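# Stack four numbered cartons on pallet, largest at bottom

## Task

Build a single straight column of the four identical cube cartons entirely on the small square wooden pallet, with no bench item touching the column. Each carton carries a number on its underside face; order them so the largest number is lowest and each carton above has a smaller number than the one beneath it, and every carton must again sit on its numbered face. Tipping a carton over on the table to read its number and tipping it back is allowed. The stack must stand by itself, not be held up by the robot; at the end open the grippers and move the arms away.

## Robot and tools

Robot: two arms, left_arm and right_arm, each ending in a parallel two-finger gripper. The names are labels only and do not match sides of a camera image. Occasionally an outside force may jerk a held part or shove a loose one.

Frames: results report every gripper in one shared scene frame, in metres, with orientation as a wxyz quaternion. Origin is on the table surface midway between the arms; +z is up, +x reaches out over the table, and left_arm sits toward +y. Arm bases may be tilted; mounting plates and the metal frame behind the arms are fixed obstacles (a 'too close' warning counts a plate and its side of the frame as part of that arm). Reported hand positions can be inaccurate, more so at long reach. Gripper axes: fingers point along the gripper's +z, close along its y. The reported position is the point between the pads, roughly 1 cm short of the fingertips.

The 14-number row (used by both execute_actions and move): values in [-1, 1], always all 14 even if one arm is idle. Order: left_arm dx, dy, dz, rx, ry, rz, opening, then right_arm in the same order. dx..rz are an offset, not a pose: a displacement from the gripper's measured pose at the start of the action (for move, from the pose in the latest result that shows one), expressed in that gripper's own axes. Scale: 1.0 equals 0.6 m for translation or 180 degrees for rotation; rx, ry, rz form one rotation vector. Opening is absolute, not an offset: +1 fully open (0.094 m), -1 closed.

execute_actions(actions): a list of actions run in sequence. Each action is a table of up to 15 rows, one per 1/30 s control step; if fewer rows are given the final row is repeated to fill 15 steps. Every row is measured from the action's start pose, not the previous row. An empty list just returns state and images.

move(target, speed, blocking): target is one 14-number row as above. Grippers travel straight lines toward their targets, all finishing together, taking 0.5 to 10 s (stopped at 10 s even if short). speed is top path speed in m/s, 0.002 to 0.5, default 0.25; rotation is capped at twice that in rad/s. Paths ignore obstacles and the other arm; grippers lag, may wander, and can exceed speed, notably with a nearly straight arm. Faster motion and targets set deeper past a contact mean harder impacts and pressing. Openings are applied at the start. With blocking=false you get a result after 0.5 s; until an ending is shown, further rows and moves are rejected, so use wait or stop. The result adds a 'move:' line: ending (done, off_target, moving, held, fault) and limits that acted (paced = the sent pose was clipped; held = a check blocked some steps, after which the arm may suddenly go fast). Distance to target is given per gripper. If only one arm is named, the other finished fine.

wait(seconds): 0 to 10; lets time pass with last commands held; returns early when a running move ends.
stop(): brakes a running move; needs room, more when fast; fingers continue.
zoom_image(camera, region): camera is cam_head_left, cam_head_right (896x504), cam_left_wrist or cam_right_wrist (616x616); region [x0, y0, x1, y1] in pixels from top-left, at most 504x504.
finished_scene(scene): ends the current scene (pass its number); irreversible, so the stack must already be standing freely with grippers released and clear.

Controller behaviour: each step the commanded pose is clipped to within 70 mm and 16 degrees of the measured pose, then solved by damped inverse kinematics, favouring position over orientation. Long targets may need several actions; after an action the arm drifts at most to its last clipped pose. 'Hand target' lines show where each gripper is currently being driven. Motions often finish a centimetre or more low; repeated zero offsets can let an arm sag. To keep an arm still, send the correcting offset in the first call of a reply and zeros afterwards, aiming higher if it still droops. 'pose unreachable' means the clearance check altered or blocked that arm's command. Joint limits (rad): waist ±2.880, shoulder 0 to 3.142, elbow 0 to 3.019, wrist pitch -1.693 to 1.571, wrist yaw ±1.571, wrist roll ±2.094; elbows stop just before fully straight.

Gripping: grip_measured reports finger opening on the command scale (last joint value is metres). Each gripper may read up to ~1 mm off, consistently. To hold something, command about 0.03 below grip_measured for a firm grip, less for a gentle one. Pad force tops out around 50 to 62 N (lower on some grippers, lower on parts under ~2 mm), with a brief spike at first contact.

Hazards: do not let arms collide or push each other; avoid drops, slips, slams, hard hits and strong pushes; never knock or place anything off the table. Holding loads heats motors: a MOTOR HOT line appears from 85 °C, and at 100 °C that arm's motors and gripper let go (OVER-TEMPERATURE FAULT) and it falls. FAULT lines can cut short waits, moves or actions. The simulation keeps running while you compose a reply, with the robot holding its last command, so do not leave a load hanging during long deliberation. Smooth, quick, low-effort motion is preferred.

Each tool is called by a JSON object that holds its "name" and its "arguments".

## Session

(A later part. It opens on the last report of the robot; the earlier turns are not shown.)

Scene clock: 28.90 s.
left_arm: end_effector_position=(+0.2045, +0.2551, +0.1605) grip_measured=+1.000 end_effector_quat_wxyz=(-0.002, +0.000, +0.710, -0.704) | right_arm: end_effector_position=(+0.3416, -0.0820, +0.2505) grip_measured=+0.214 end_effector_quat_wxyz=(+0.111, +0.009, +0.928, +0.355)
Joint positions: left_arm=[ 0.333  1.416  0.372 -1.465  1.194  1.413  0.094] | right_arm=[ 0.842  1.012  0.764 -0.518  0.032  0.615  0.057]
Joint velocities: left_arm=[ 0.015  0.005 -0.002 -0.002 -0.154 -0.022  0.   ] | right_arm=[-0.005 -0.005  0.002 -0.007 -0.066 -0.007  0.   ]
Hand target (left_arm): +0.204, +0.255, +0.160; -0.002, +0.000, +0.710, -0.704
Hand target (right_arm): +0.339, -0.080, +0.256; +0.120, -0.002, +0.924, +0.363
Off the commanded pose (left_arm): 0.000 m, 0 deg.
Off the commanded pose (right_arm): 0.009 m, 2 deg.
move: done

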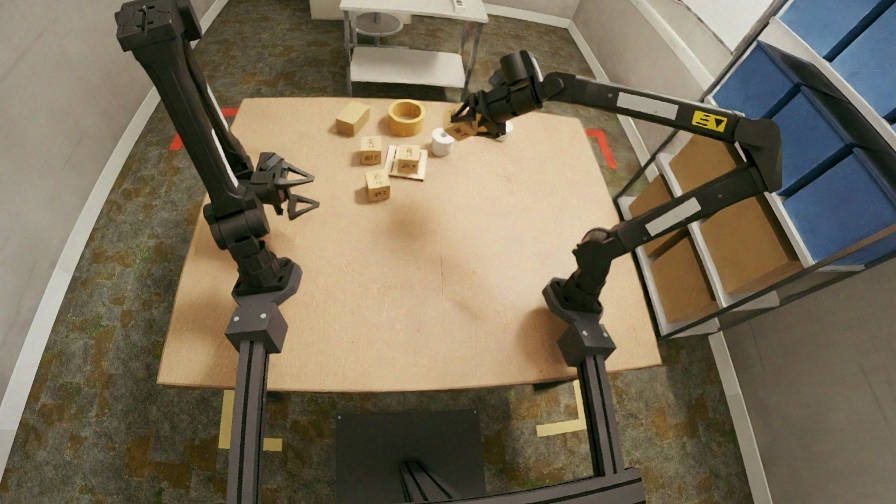

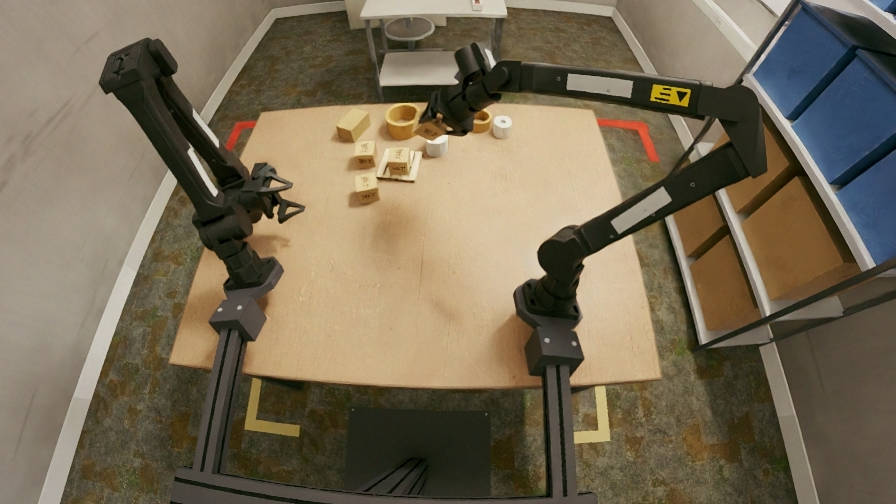

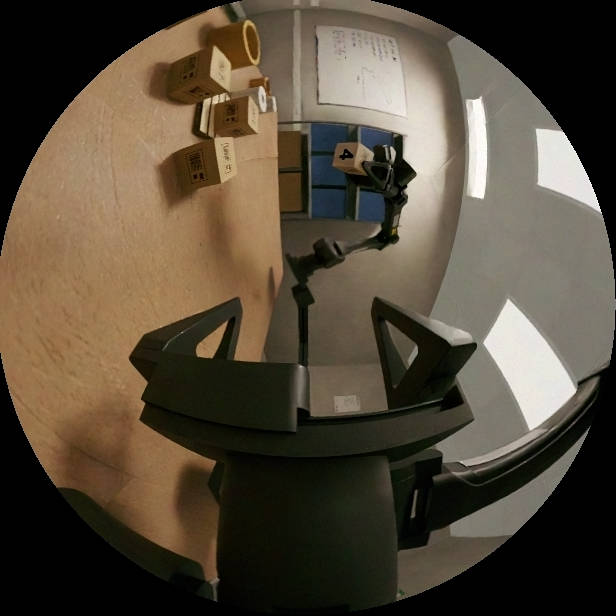

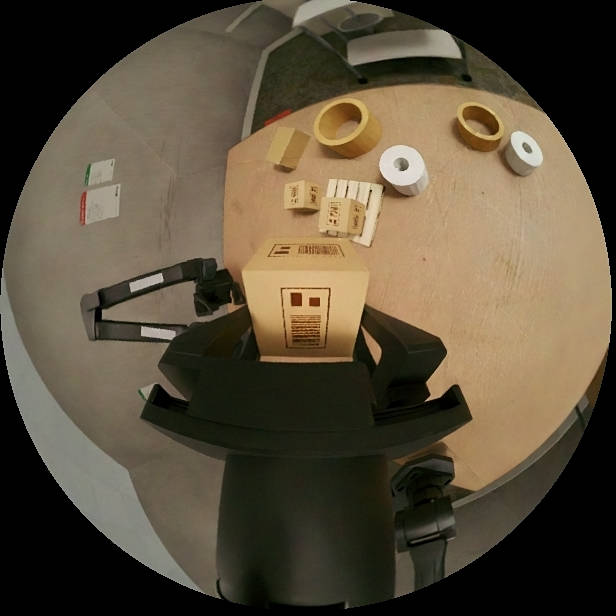

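{"name": "move", "arguments": {"target": [0,0,0,0,0,0,1,0.128,-0.205,0.215,0.232,0.0725,-0.006,0.17], "speed": 0.25}}

{"name": "move", "arguments": {"target": [0,0,0,0,0,0,1,0,0,0.075,0,0,0,0.17], "speed": 0.06}}

Scene clock: 31.37 s.
left_arm: end_effector_position=(+0.2045, +0.2551, +0.1605) grip_measured=+1.000 end_effector_quat_wxyz=(-0.002, +0.000, +0.710, -0.704) | right_arm: end_effector_position=(+0.2913, -0.0977, +0.0549) grip_measured=+0.214 end_effector_quat_wxyz=(-0.014, -0.004, +1.000, -0.008)
Joint positions: left_arm=[ 0.333  1.416  0.372 -1.465  1.194  1.413  0.094] | right_arm=[ 0.851  1.576  0.867 -0.75   0.459  0.784  0.057]
Joint velocities: left_arm=[-0.005  0.005  0.002 -0.012 -0.037  0.051  0.   ] | right_arm=[-0.005  0.005 -0.012 -0.017  0.051  0.051  0.   ]
Hand target (left_arm): +0.204, +0.255, +0.160; -0.002, +0.000, +0.710, -0.704
Hand target (right_arm): +0.303, -0.084, +0.062; -0.005, +0.004, +1.000, +0.000
Off the commanded pose (left_arm): 0.000 m, 0 deg.
Off the commanded pose (right_arm): 0.020 m, 2 deg.
move: off_target (right_arm)

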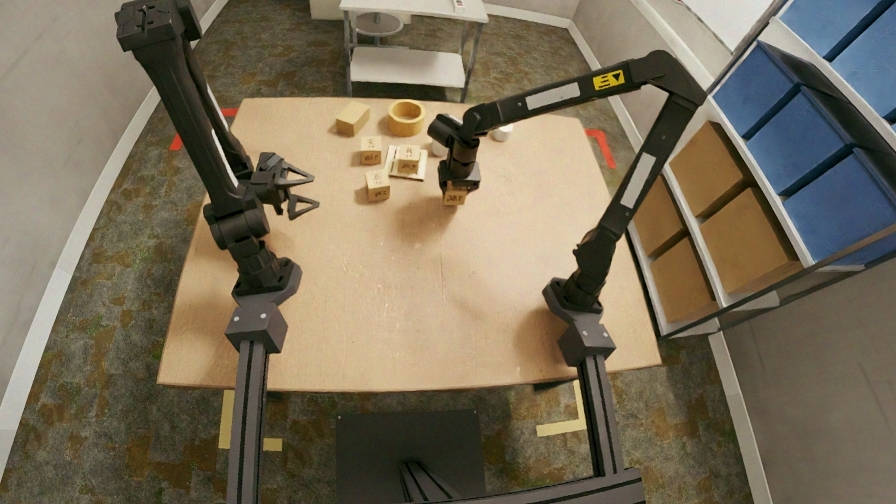

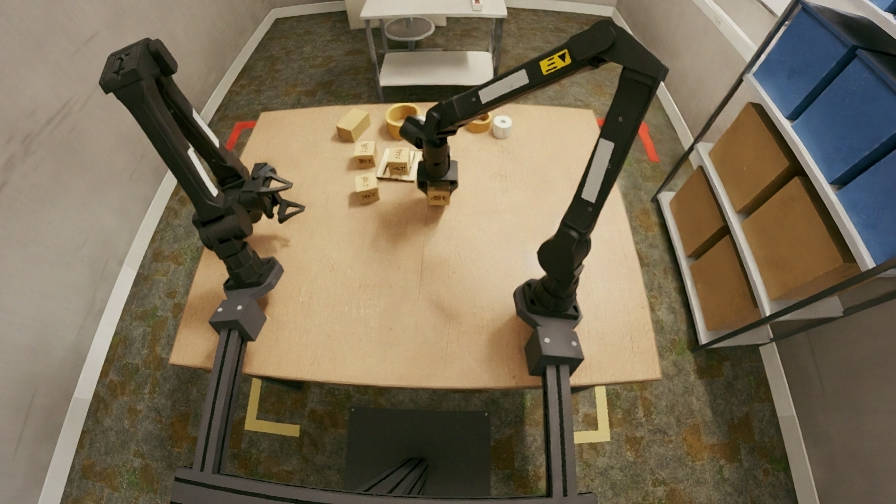

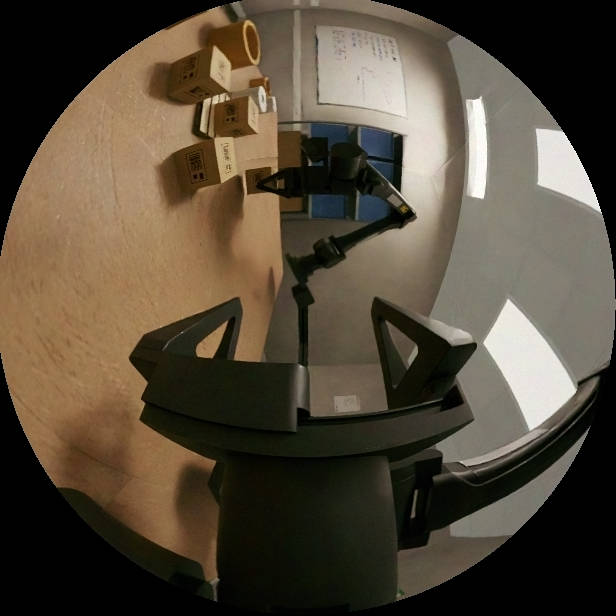

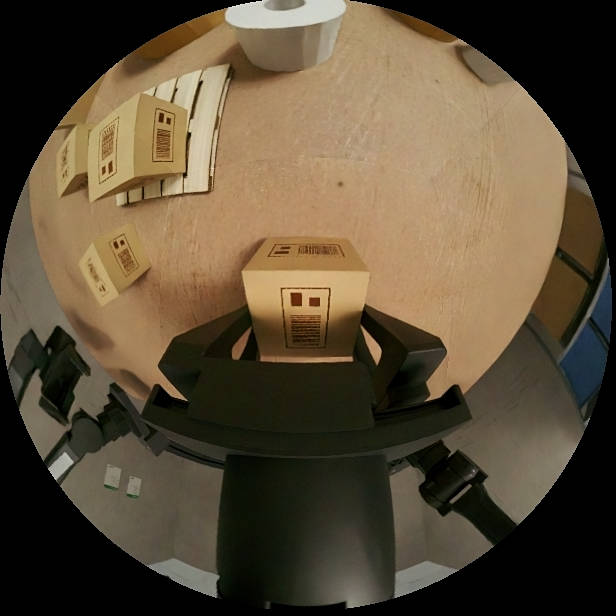

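Scene clock: 32.40 s.
left_arm: end_effector_position=(+0.2045, +0.2551, +0.1605) grip_measured=+1.000 end_effector_quat_wxyz=(-0.002, +0.000, +0.710, -0.704) | right_arm: end_effector_position=(+0.2985, -0.0904, +0.0307) grip_measured=+0.214 end_effector_quat_wxyz=(+0.000, +0.002, +1.000, +0.008)
Joint positions: left_arm=[ 0.333  1.416  0.372 -1.465  1.194  1.413  0.094] | right_arm=[ 0.823  1.623  0.851 -0.626  0.451  0.744  0.057]
Joint velocities: left_arm=[-0.005 -0.015  0.027  0.007 -0.081 -0.037  0.   ] | right_arm=[-0.005  0.005  0.012  0.022 -0.037 -0.022  0.   ]
Hand target (left_arm): +0.204, +0.255, +0.160; -0.002, +0.000, +0.710, -0.704
Hand target (right_arm): +0.290, -0.099, +0.012; -0.014, -0.004, +1.000, -0.007
Off the commanded pose (left_arm): 0.000 m, 0 deg.
Off the commanded pose (right_arm): 0.024 m, 3 deg.
move: off_target (right_arm)

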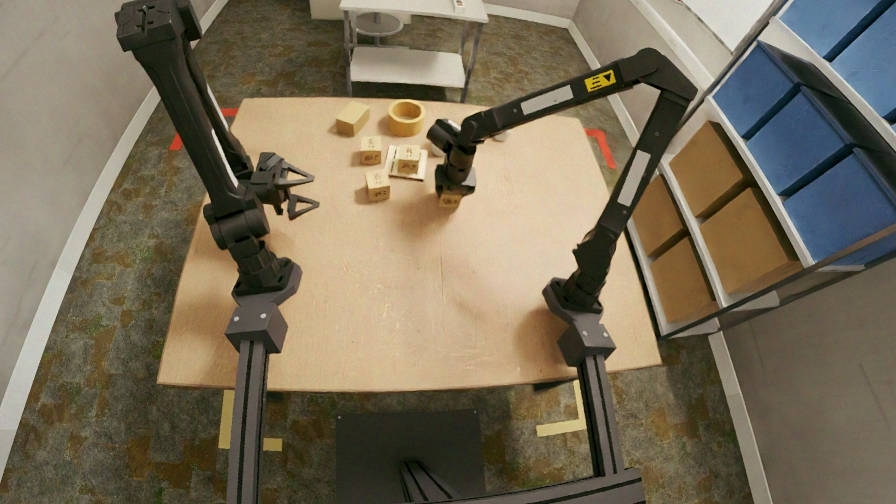

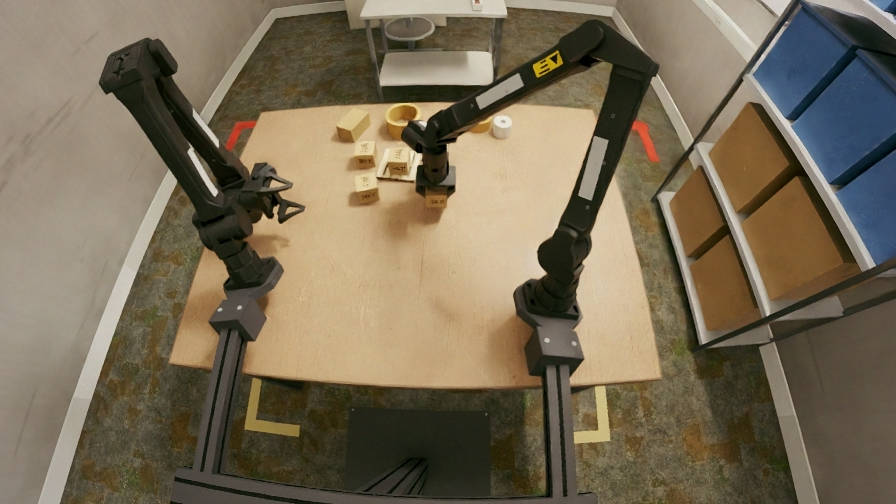

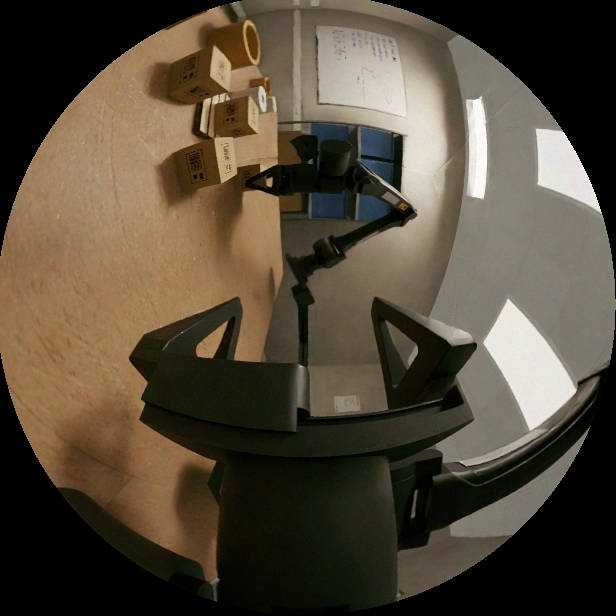

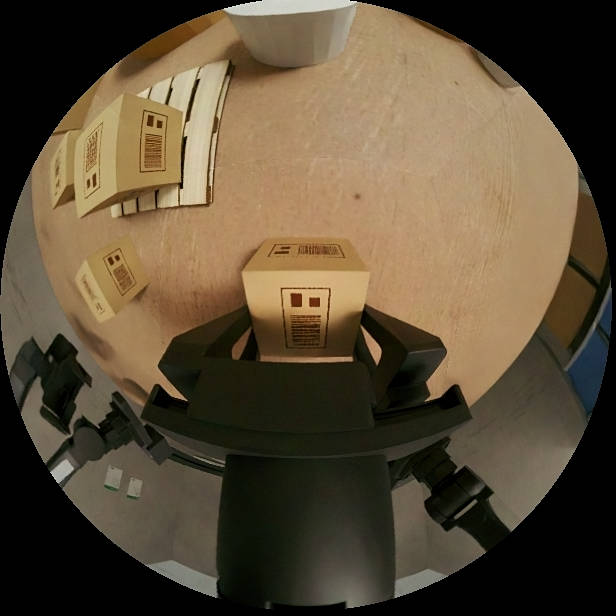

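{"name": "execute_actions", "arguments": {"actions": [[[0,0,0,0,0,0,1,0,0,0,0,0,0,1]]]}}

{"name": "move", "arguments": {"target": [0,0,0,0,0,0,1,-0.01,0.01,-0.17,0,0,0,1]}}

{"name": "move", "arguments": {"target": [0,0,0,0,0,0,1,-0.1,0.33,0,0,0,-0.065,1], "speed": 0.3}}

Scene clock: 33.10 s.
left_arm: end_effector_position=(+0.2045, +0.2551, +0.1605) grip_measured=+1.000 end_effector_quat_wxyz=(-0.002, +0.000, +0.710, -0.704) | right_arm: end_effector_position=(+0.2986, -0.0904, +0.0307) grip_measured=+1.000 end_effector_quat_wxyz=(+0.000, +0.002, +1.000, +0.008)
Joint positions: left_arm=[ 0.333  1.416  0.372 -1.465  1.194  1.413  0.094] | right_arm=[ 0.823  1.623  0.851 -0.626  0.452  0.742  0.094]
Joint velocities: left_arm=[-0.005 -0.005  0.002  0.002 -0.022 -0.051  0.   ] | right_arm=[-0.005  0.005 -0.037 -0.002  0.022 -0.007  0.   ]
Hand target (left_arm): +0.204, +0.255, +0.160; -0.002, +0.000, +0.710, -0.704
Hand target (right_arm): +0.299, -0.090, +0.031; +0.000, +0.002, +1.000, +0.008
Off the commanded pose (left_arm): 0.000 m, 0 deg.
Off the commanded pose (right_arm): 0.000 m, 0 deg.

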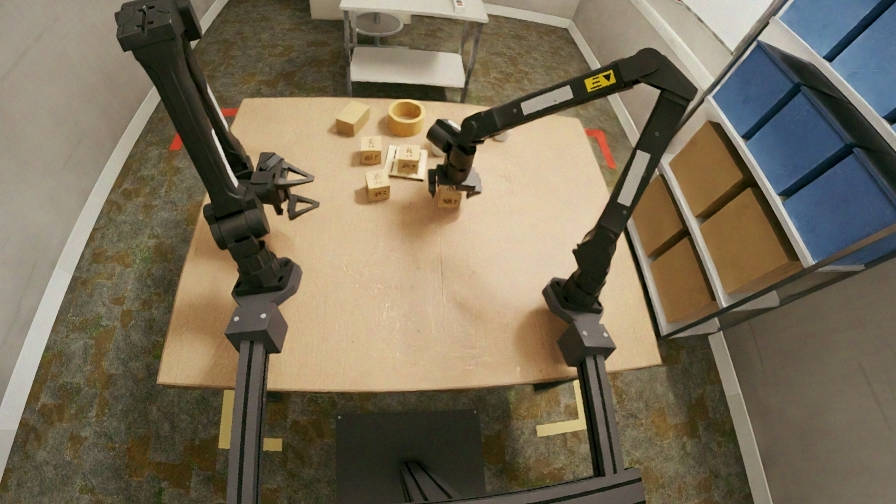

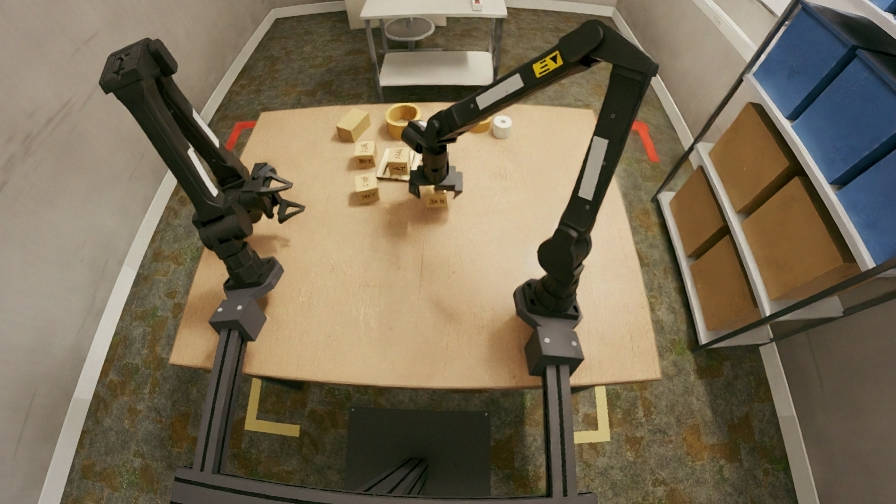

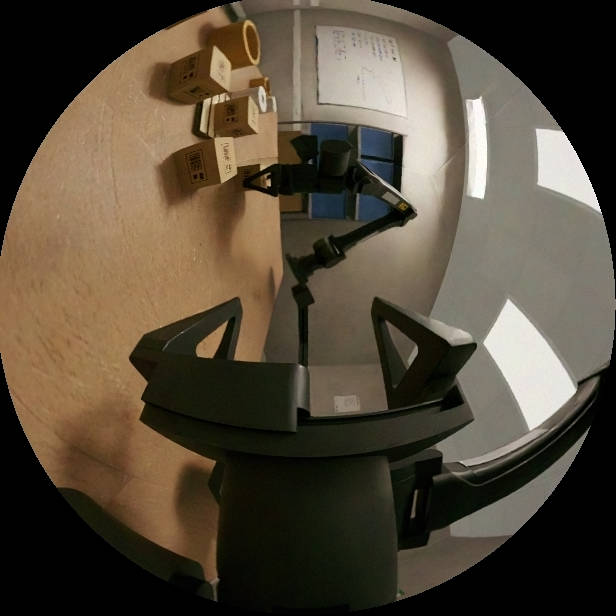

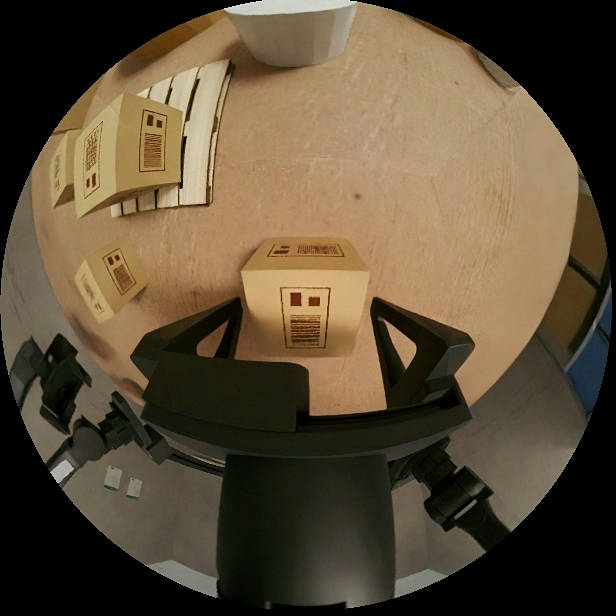

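Scene clock: 34.00 s.
left_arm: end_effector_position=(+0.2045, +0.2551, +0.1605) grip_measured=+1.000 end_effector_quat_wxyz=(-0.002, +0.000, +0.710, -0.704) | right_arm: end_effector_position=(+0.2935, -0.0932, +0.1230) grip_measured=+1.000 end_effector_quat_wxyz=(-0.007, -0.010, +1.000, -0.001)
Joint positions: left_arm=[ 0.333  1.416  0.372 -1.465  1.194  1.413  0.094] | right_arm=[ 0.935  1.462  0.927 -0.945  0.468  0.855  0.094]
Joint velocities: left_arm=[-0.015 -0.015  0.002  0.002 -0.022  0.037  0.   ] | right_arm=[-0.005 -0.005 -0.002 -0.002 -0.022  0.066  0.   ]
Hand target (left_arm): +0.204, +0.255, +0.160; -0.002, +0.000, +0.710, -0.704
Hand target (right_arm): +0.303, -0.086, +0.132; +0.000, +0.002, +1.000, +0.006
Off the commanded pose (left_arm): 0.000 m, 0 deg.
Off the commanded pose (right_arm): 0.016 m, 2 deg.
move: off_target (right_arm)

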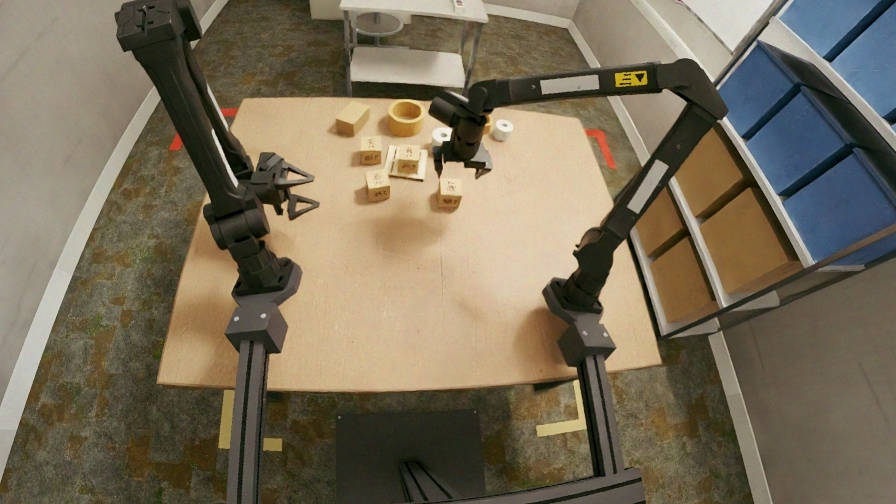

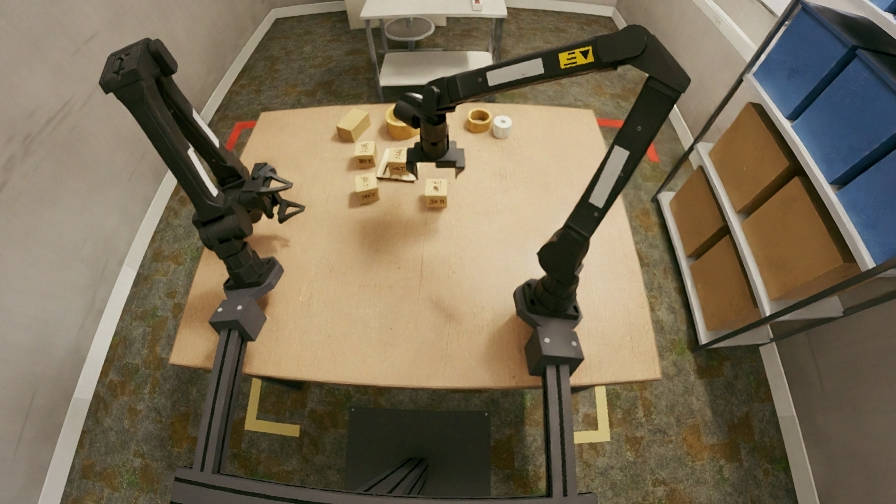

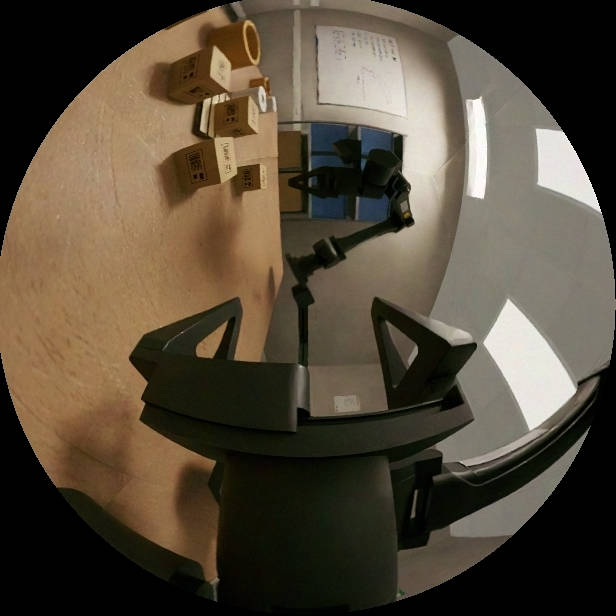

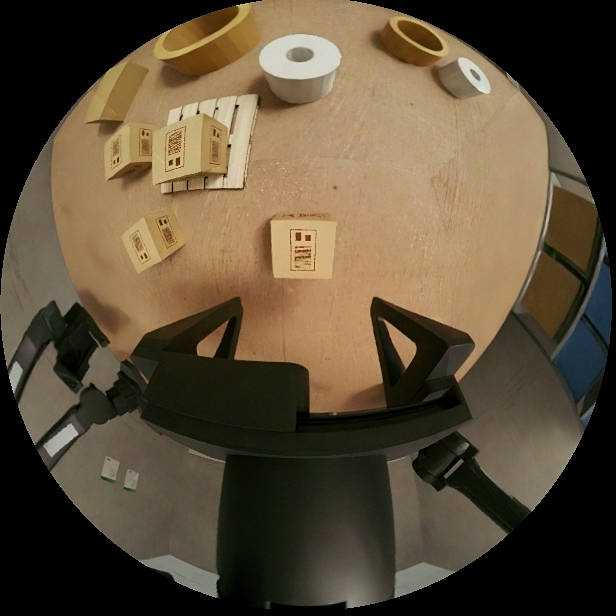

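Scene clock: 35.20 s.
left_arm: end_effector_position=(+0.2045, +0.2551, +0.1605) grip_measured=+1.000 end_effector_quat_wxyz=(-0.002, +0.000, +0.710, -0.704) | right_arm: end_effector_position=(+0.3468, +0.0905, +0.1179) grip_measured=+1.000 end_effector_quat_wxyz=(-0.012, -0.103, +0.995, -0.008)
Joint positions: left_arm=[ 0.333  1.416  0.372 -1.465  1.194  1.413  0.094] | right_arm=[ 1.054  1.939  1.503 -1.125  0.476  0.81   0.094]
Joint velocities: left_arm=[ 0.005  0.005 -0.017  0.007 -0.051 -0.095  0.   ] | right_arm=[-0.005 -0.005 -0.002  0.012 -0.095 -0.066  0.   ]
Hand target (left_arm): +0.204, +0.255, +0.160; -0.002, +0.000, +0.710, -0.704
Hand target (right_arm): +0.352, +0.105, +0.123; -0.007, -0.112, +0.994, -0.002
Off the commanded pose (left_arm): 0.000 m, 0 deg.
Off the commanded pose (right_arm): 0.016 m, 1 deg.
move: off_target (right_arm)

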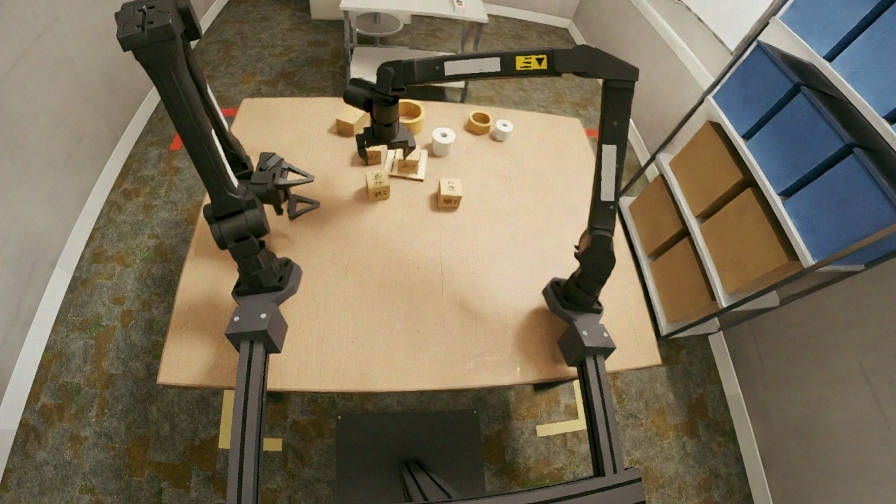

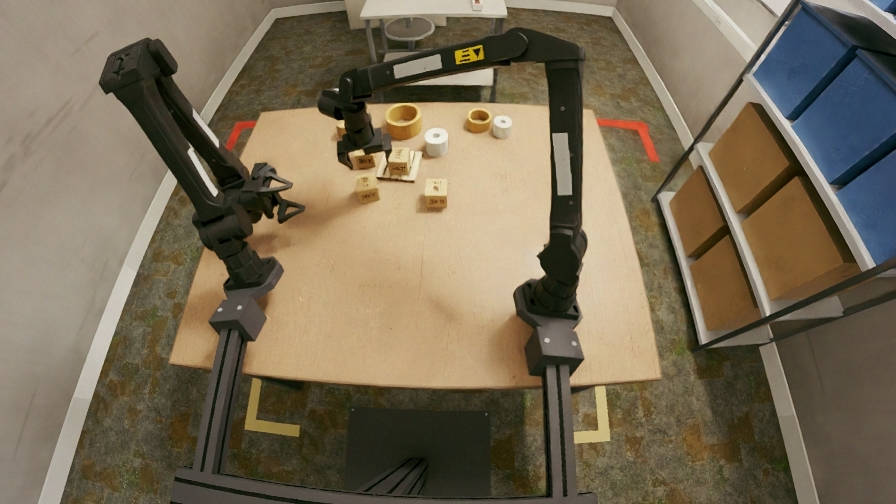

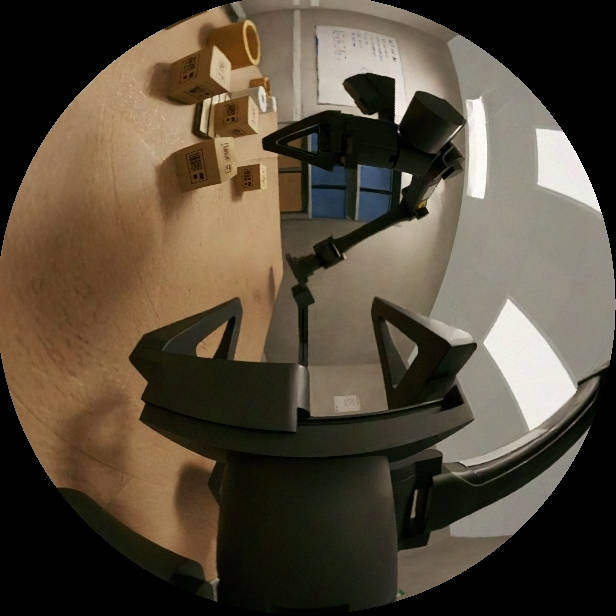

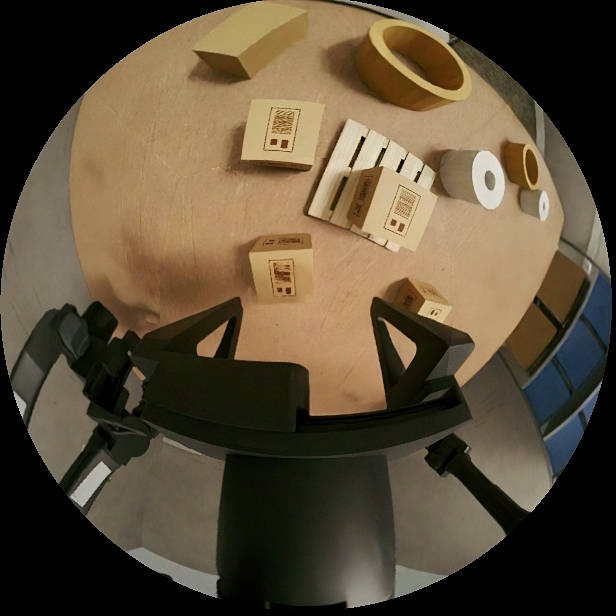

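{"name": "move", "arguments": {"target": [0,0,0,0,0,0,1,0.04,0.04,0.05,0,0,-0.015,1], "speed": 0.12}}

{"name": "move", "arguments": {"target": [0,0,0,0,0,0,1,0.01,-0.008,0.125,0,0,0,1], "speed": 0.1}}

Scene clock: 36.33 s.
left_arm: end_effector_position=(+0.2045, +0.2551, +0.1605) grip_measured=+1.000 end_effector_quat_wxyz=(-0.002, +0.000, +0.710, -0.704) | right_arm: end_effector_position=(+0.3321, +0.1030, +0.0990) grip_measured=+1.000 end_effector_quat_wxyz=(-0.008, -0.108, +0.994, -0.002)
Joint positions: left_arm=[ 0.333  1.416  0.372 -1.465  1.194  1.413  0.094] | right_arm=[ 1.068  1.97   1.479 -1.06   0.476  0.81   0.094]
Joint velocities: left_arm=[-0.005 -0.015 -0.007 -0.002  0.007 -0.037  0.   ] | right_arm=[-0.005 -0.015 -0.012 -0.002  0.051  0.037  0.   ]
Hand target (left_arm): +0.204, +0.255, +0.160; -0.002, +0.000, +0.710, -0.704
Hand target (right_arm): +0.319, +0.108, +0.088; -0.013, -0.126, +0.992, -0.008
Off the commanded pose (left_arm): 0.000 m, 0 deg.
Off the commanded pose (right_arm): 0.019 m, 2 deg.
move: off_target (right_arm)

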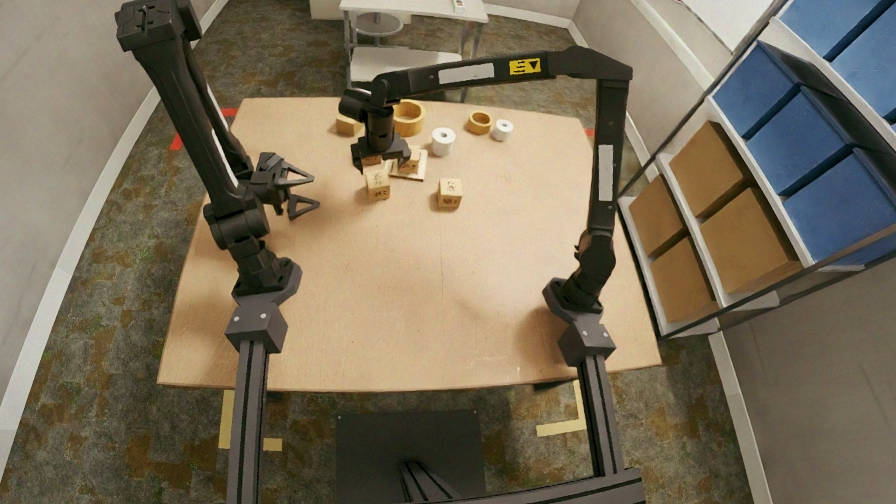

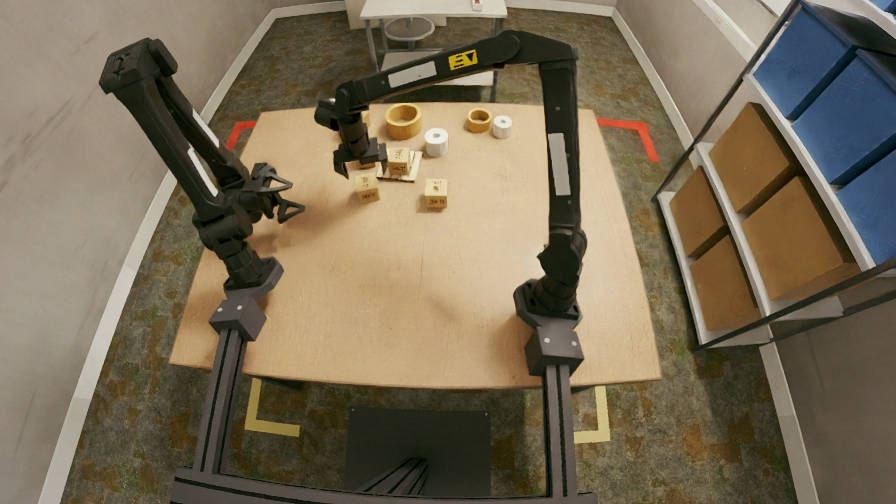

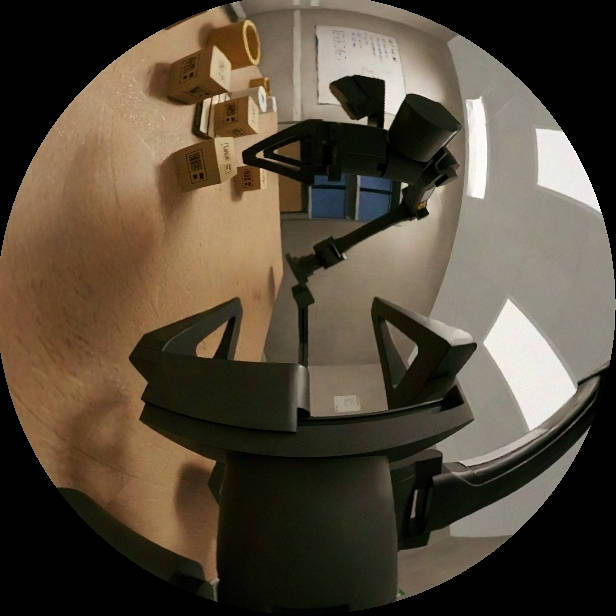

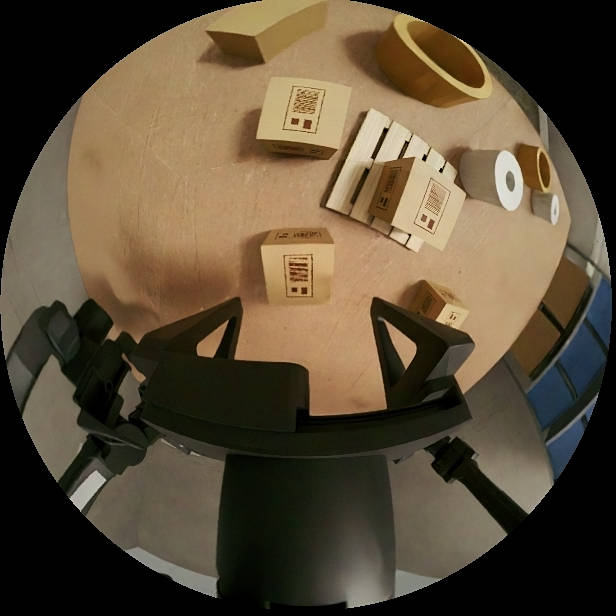

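Scene clock: 37.50 s.
left_arm: end_effector_position=(+0.2045, +0.2551, +0.1605) grip_measured=+1.000 end_effector_quat_wxyz=(-0.002, +0.000, +0.710, -0.704) | right_arm: end_effector_position=(+0.3304, +0.1015, +0.0417) grip_measured=+1.000 end_effector_quat_wxyz=(+0.000, -0.101, +0.995, +0.008)
Joint positions: left_arm=[ 0.333  1.416  0.372 -1.465  1.194  1.413  0.094] | right_arm=[ 1.022  2.022  1.408 -0.883  0.474  0.758  0.094]
Joint velocities: left_arm=[-0.005 -0.015 -0.007  0.007  0.007  0.081  0.   ] | right_arm=[-0.005 -0.015 -0.012 -0.017 -0.081 -0.037  0.   ]
Hand target (left_arm): +0.204, +0.255, +0.160; -0.002, +0.000, +0.710, -0.704
Hand target (right_arm): +0.327, +0.096, +0.025; -0.008, -0.108, +0.994, -0.001
Off the commanded pose (left_arm): 0.000 m, 0 deg.
Off the commanded pose (right_arm): 0.019 m, 2 deg.
move: off_target (right_arm)

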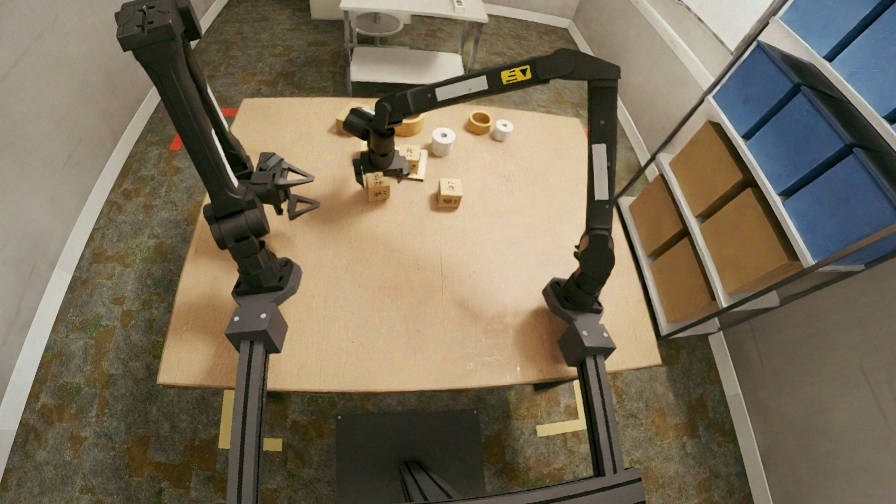

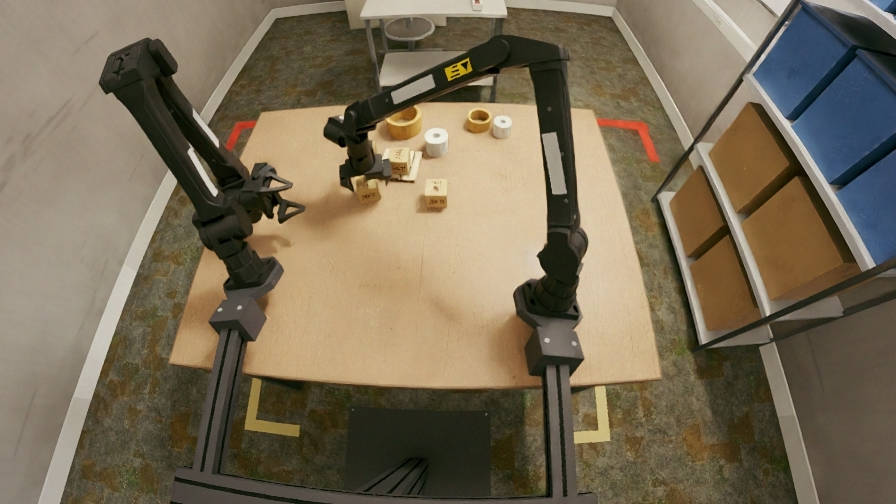

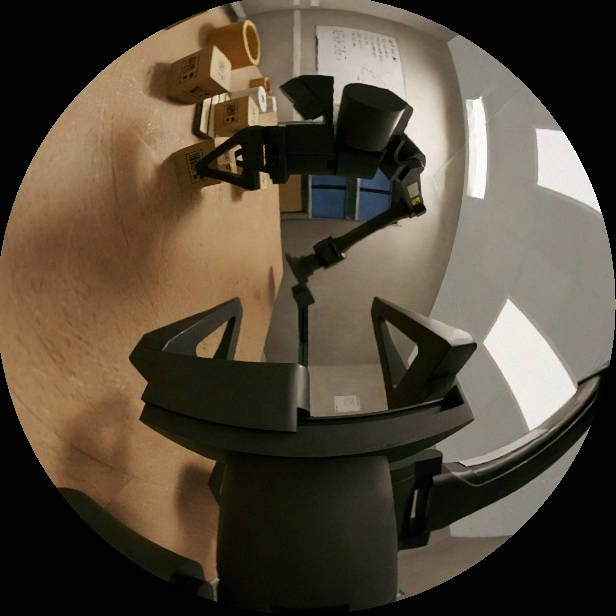

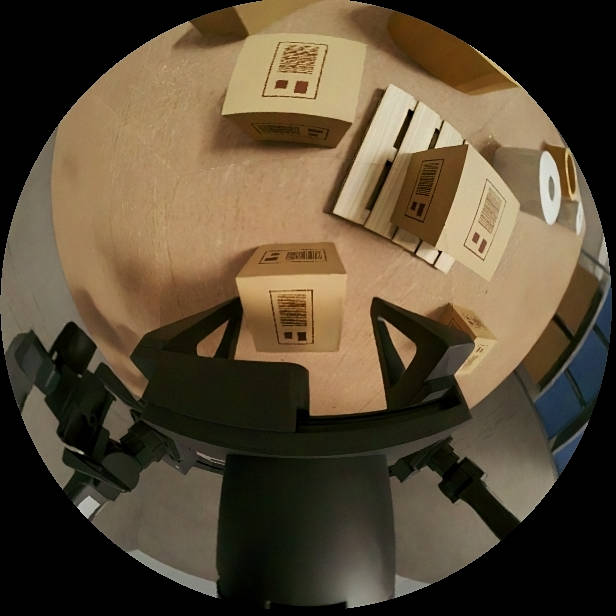

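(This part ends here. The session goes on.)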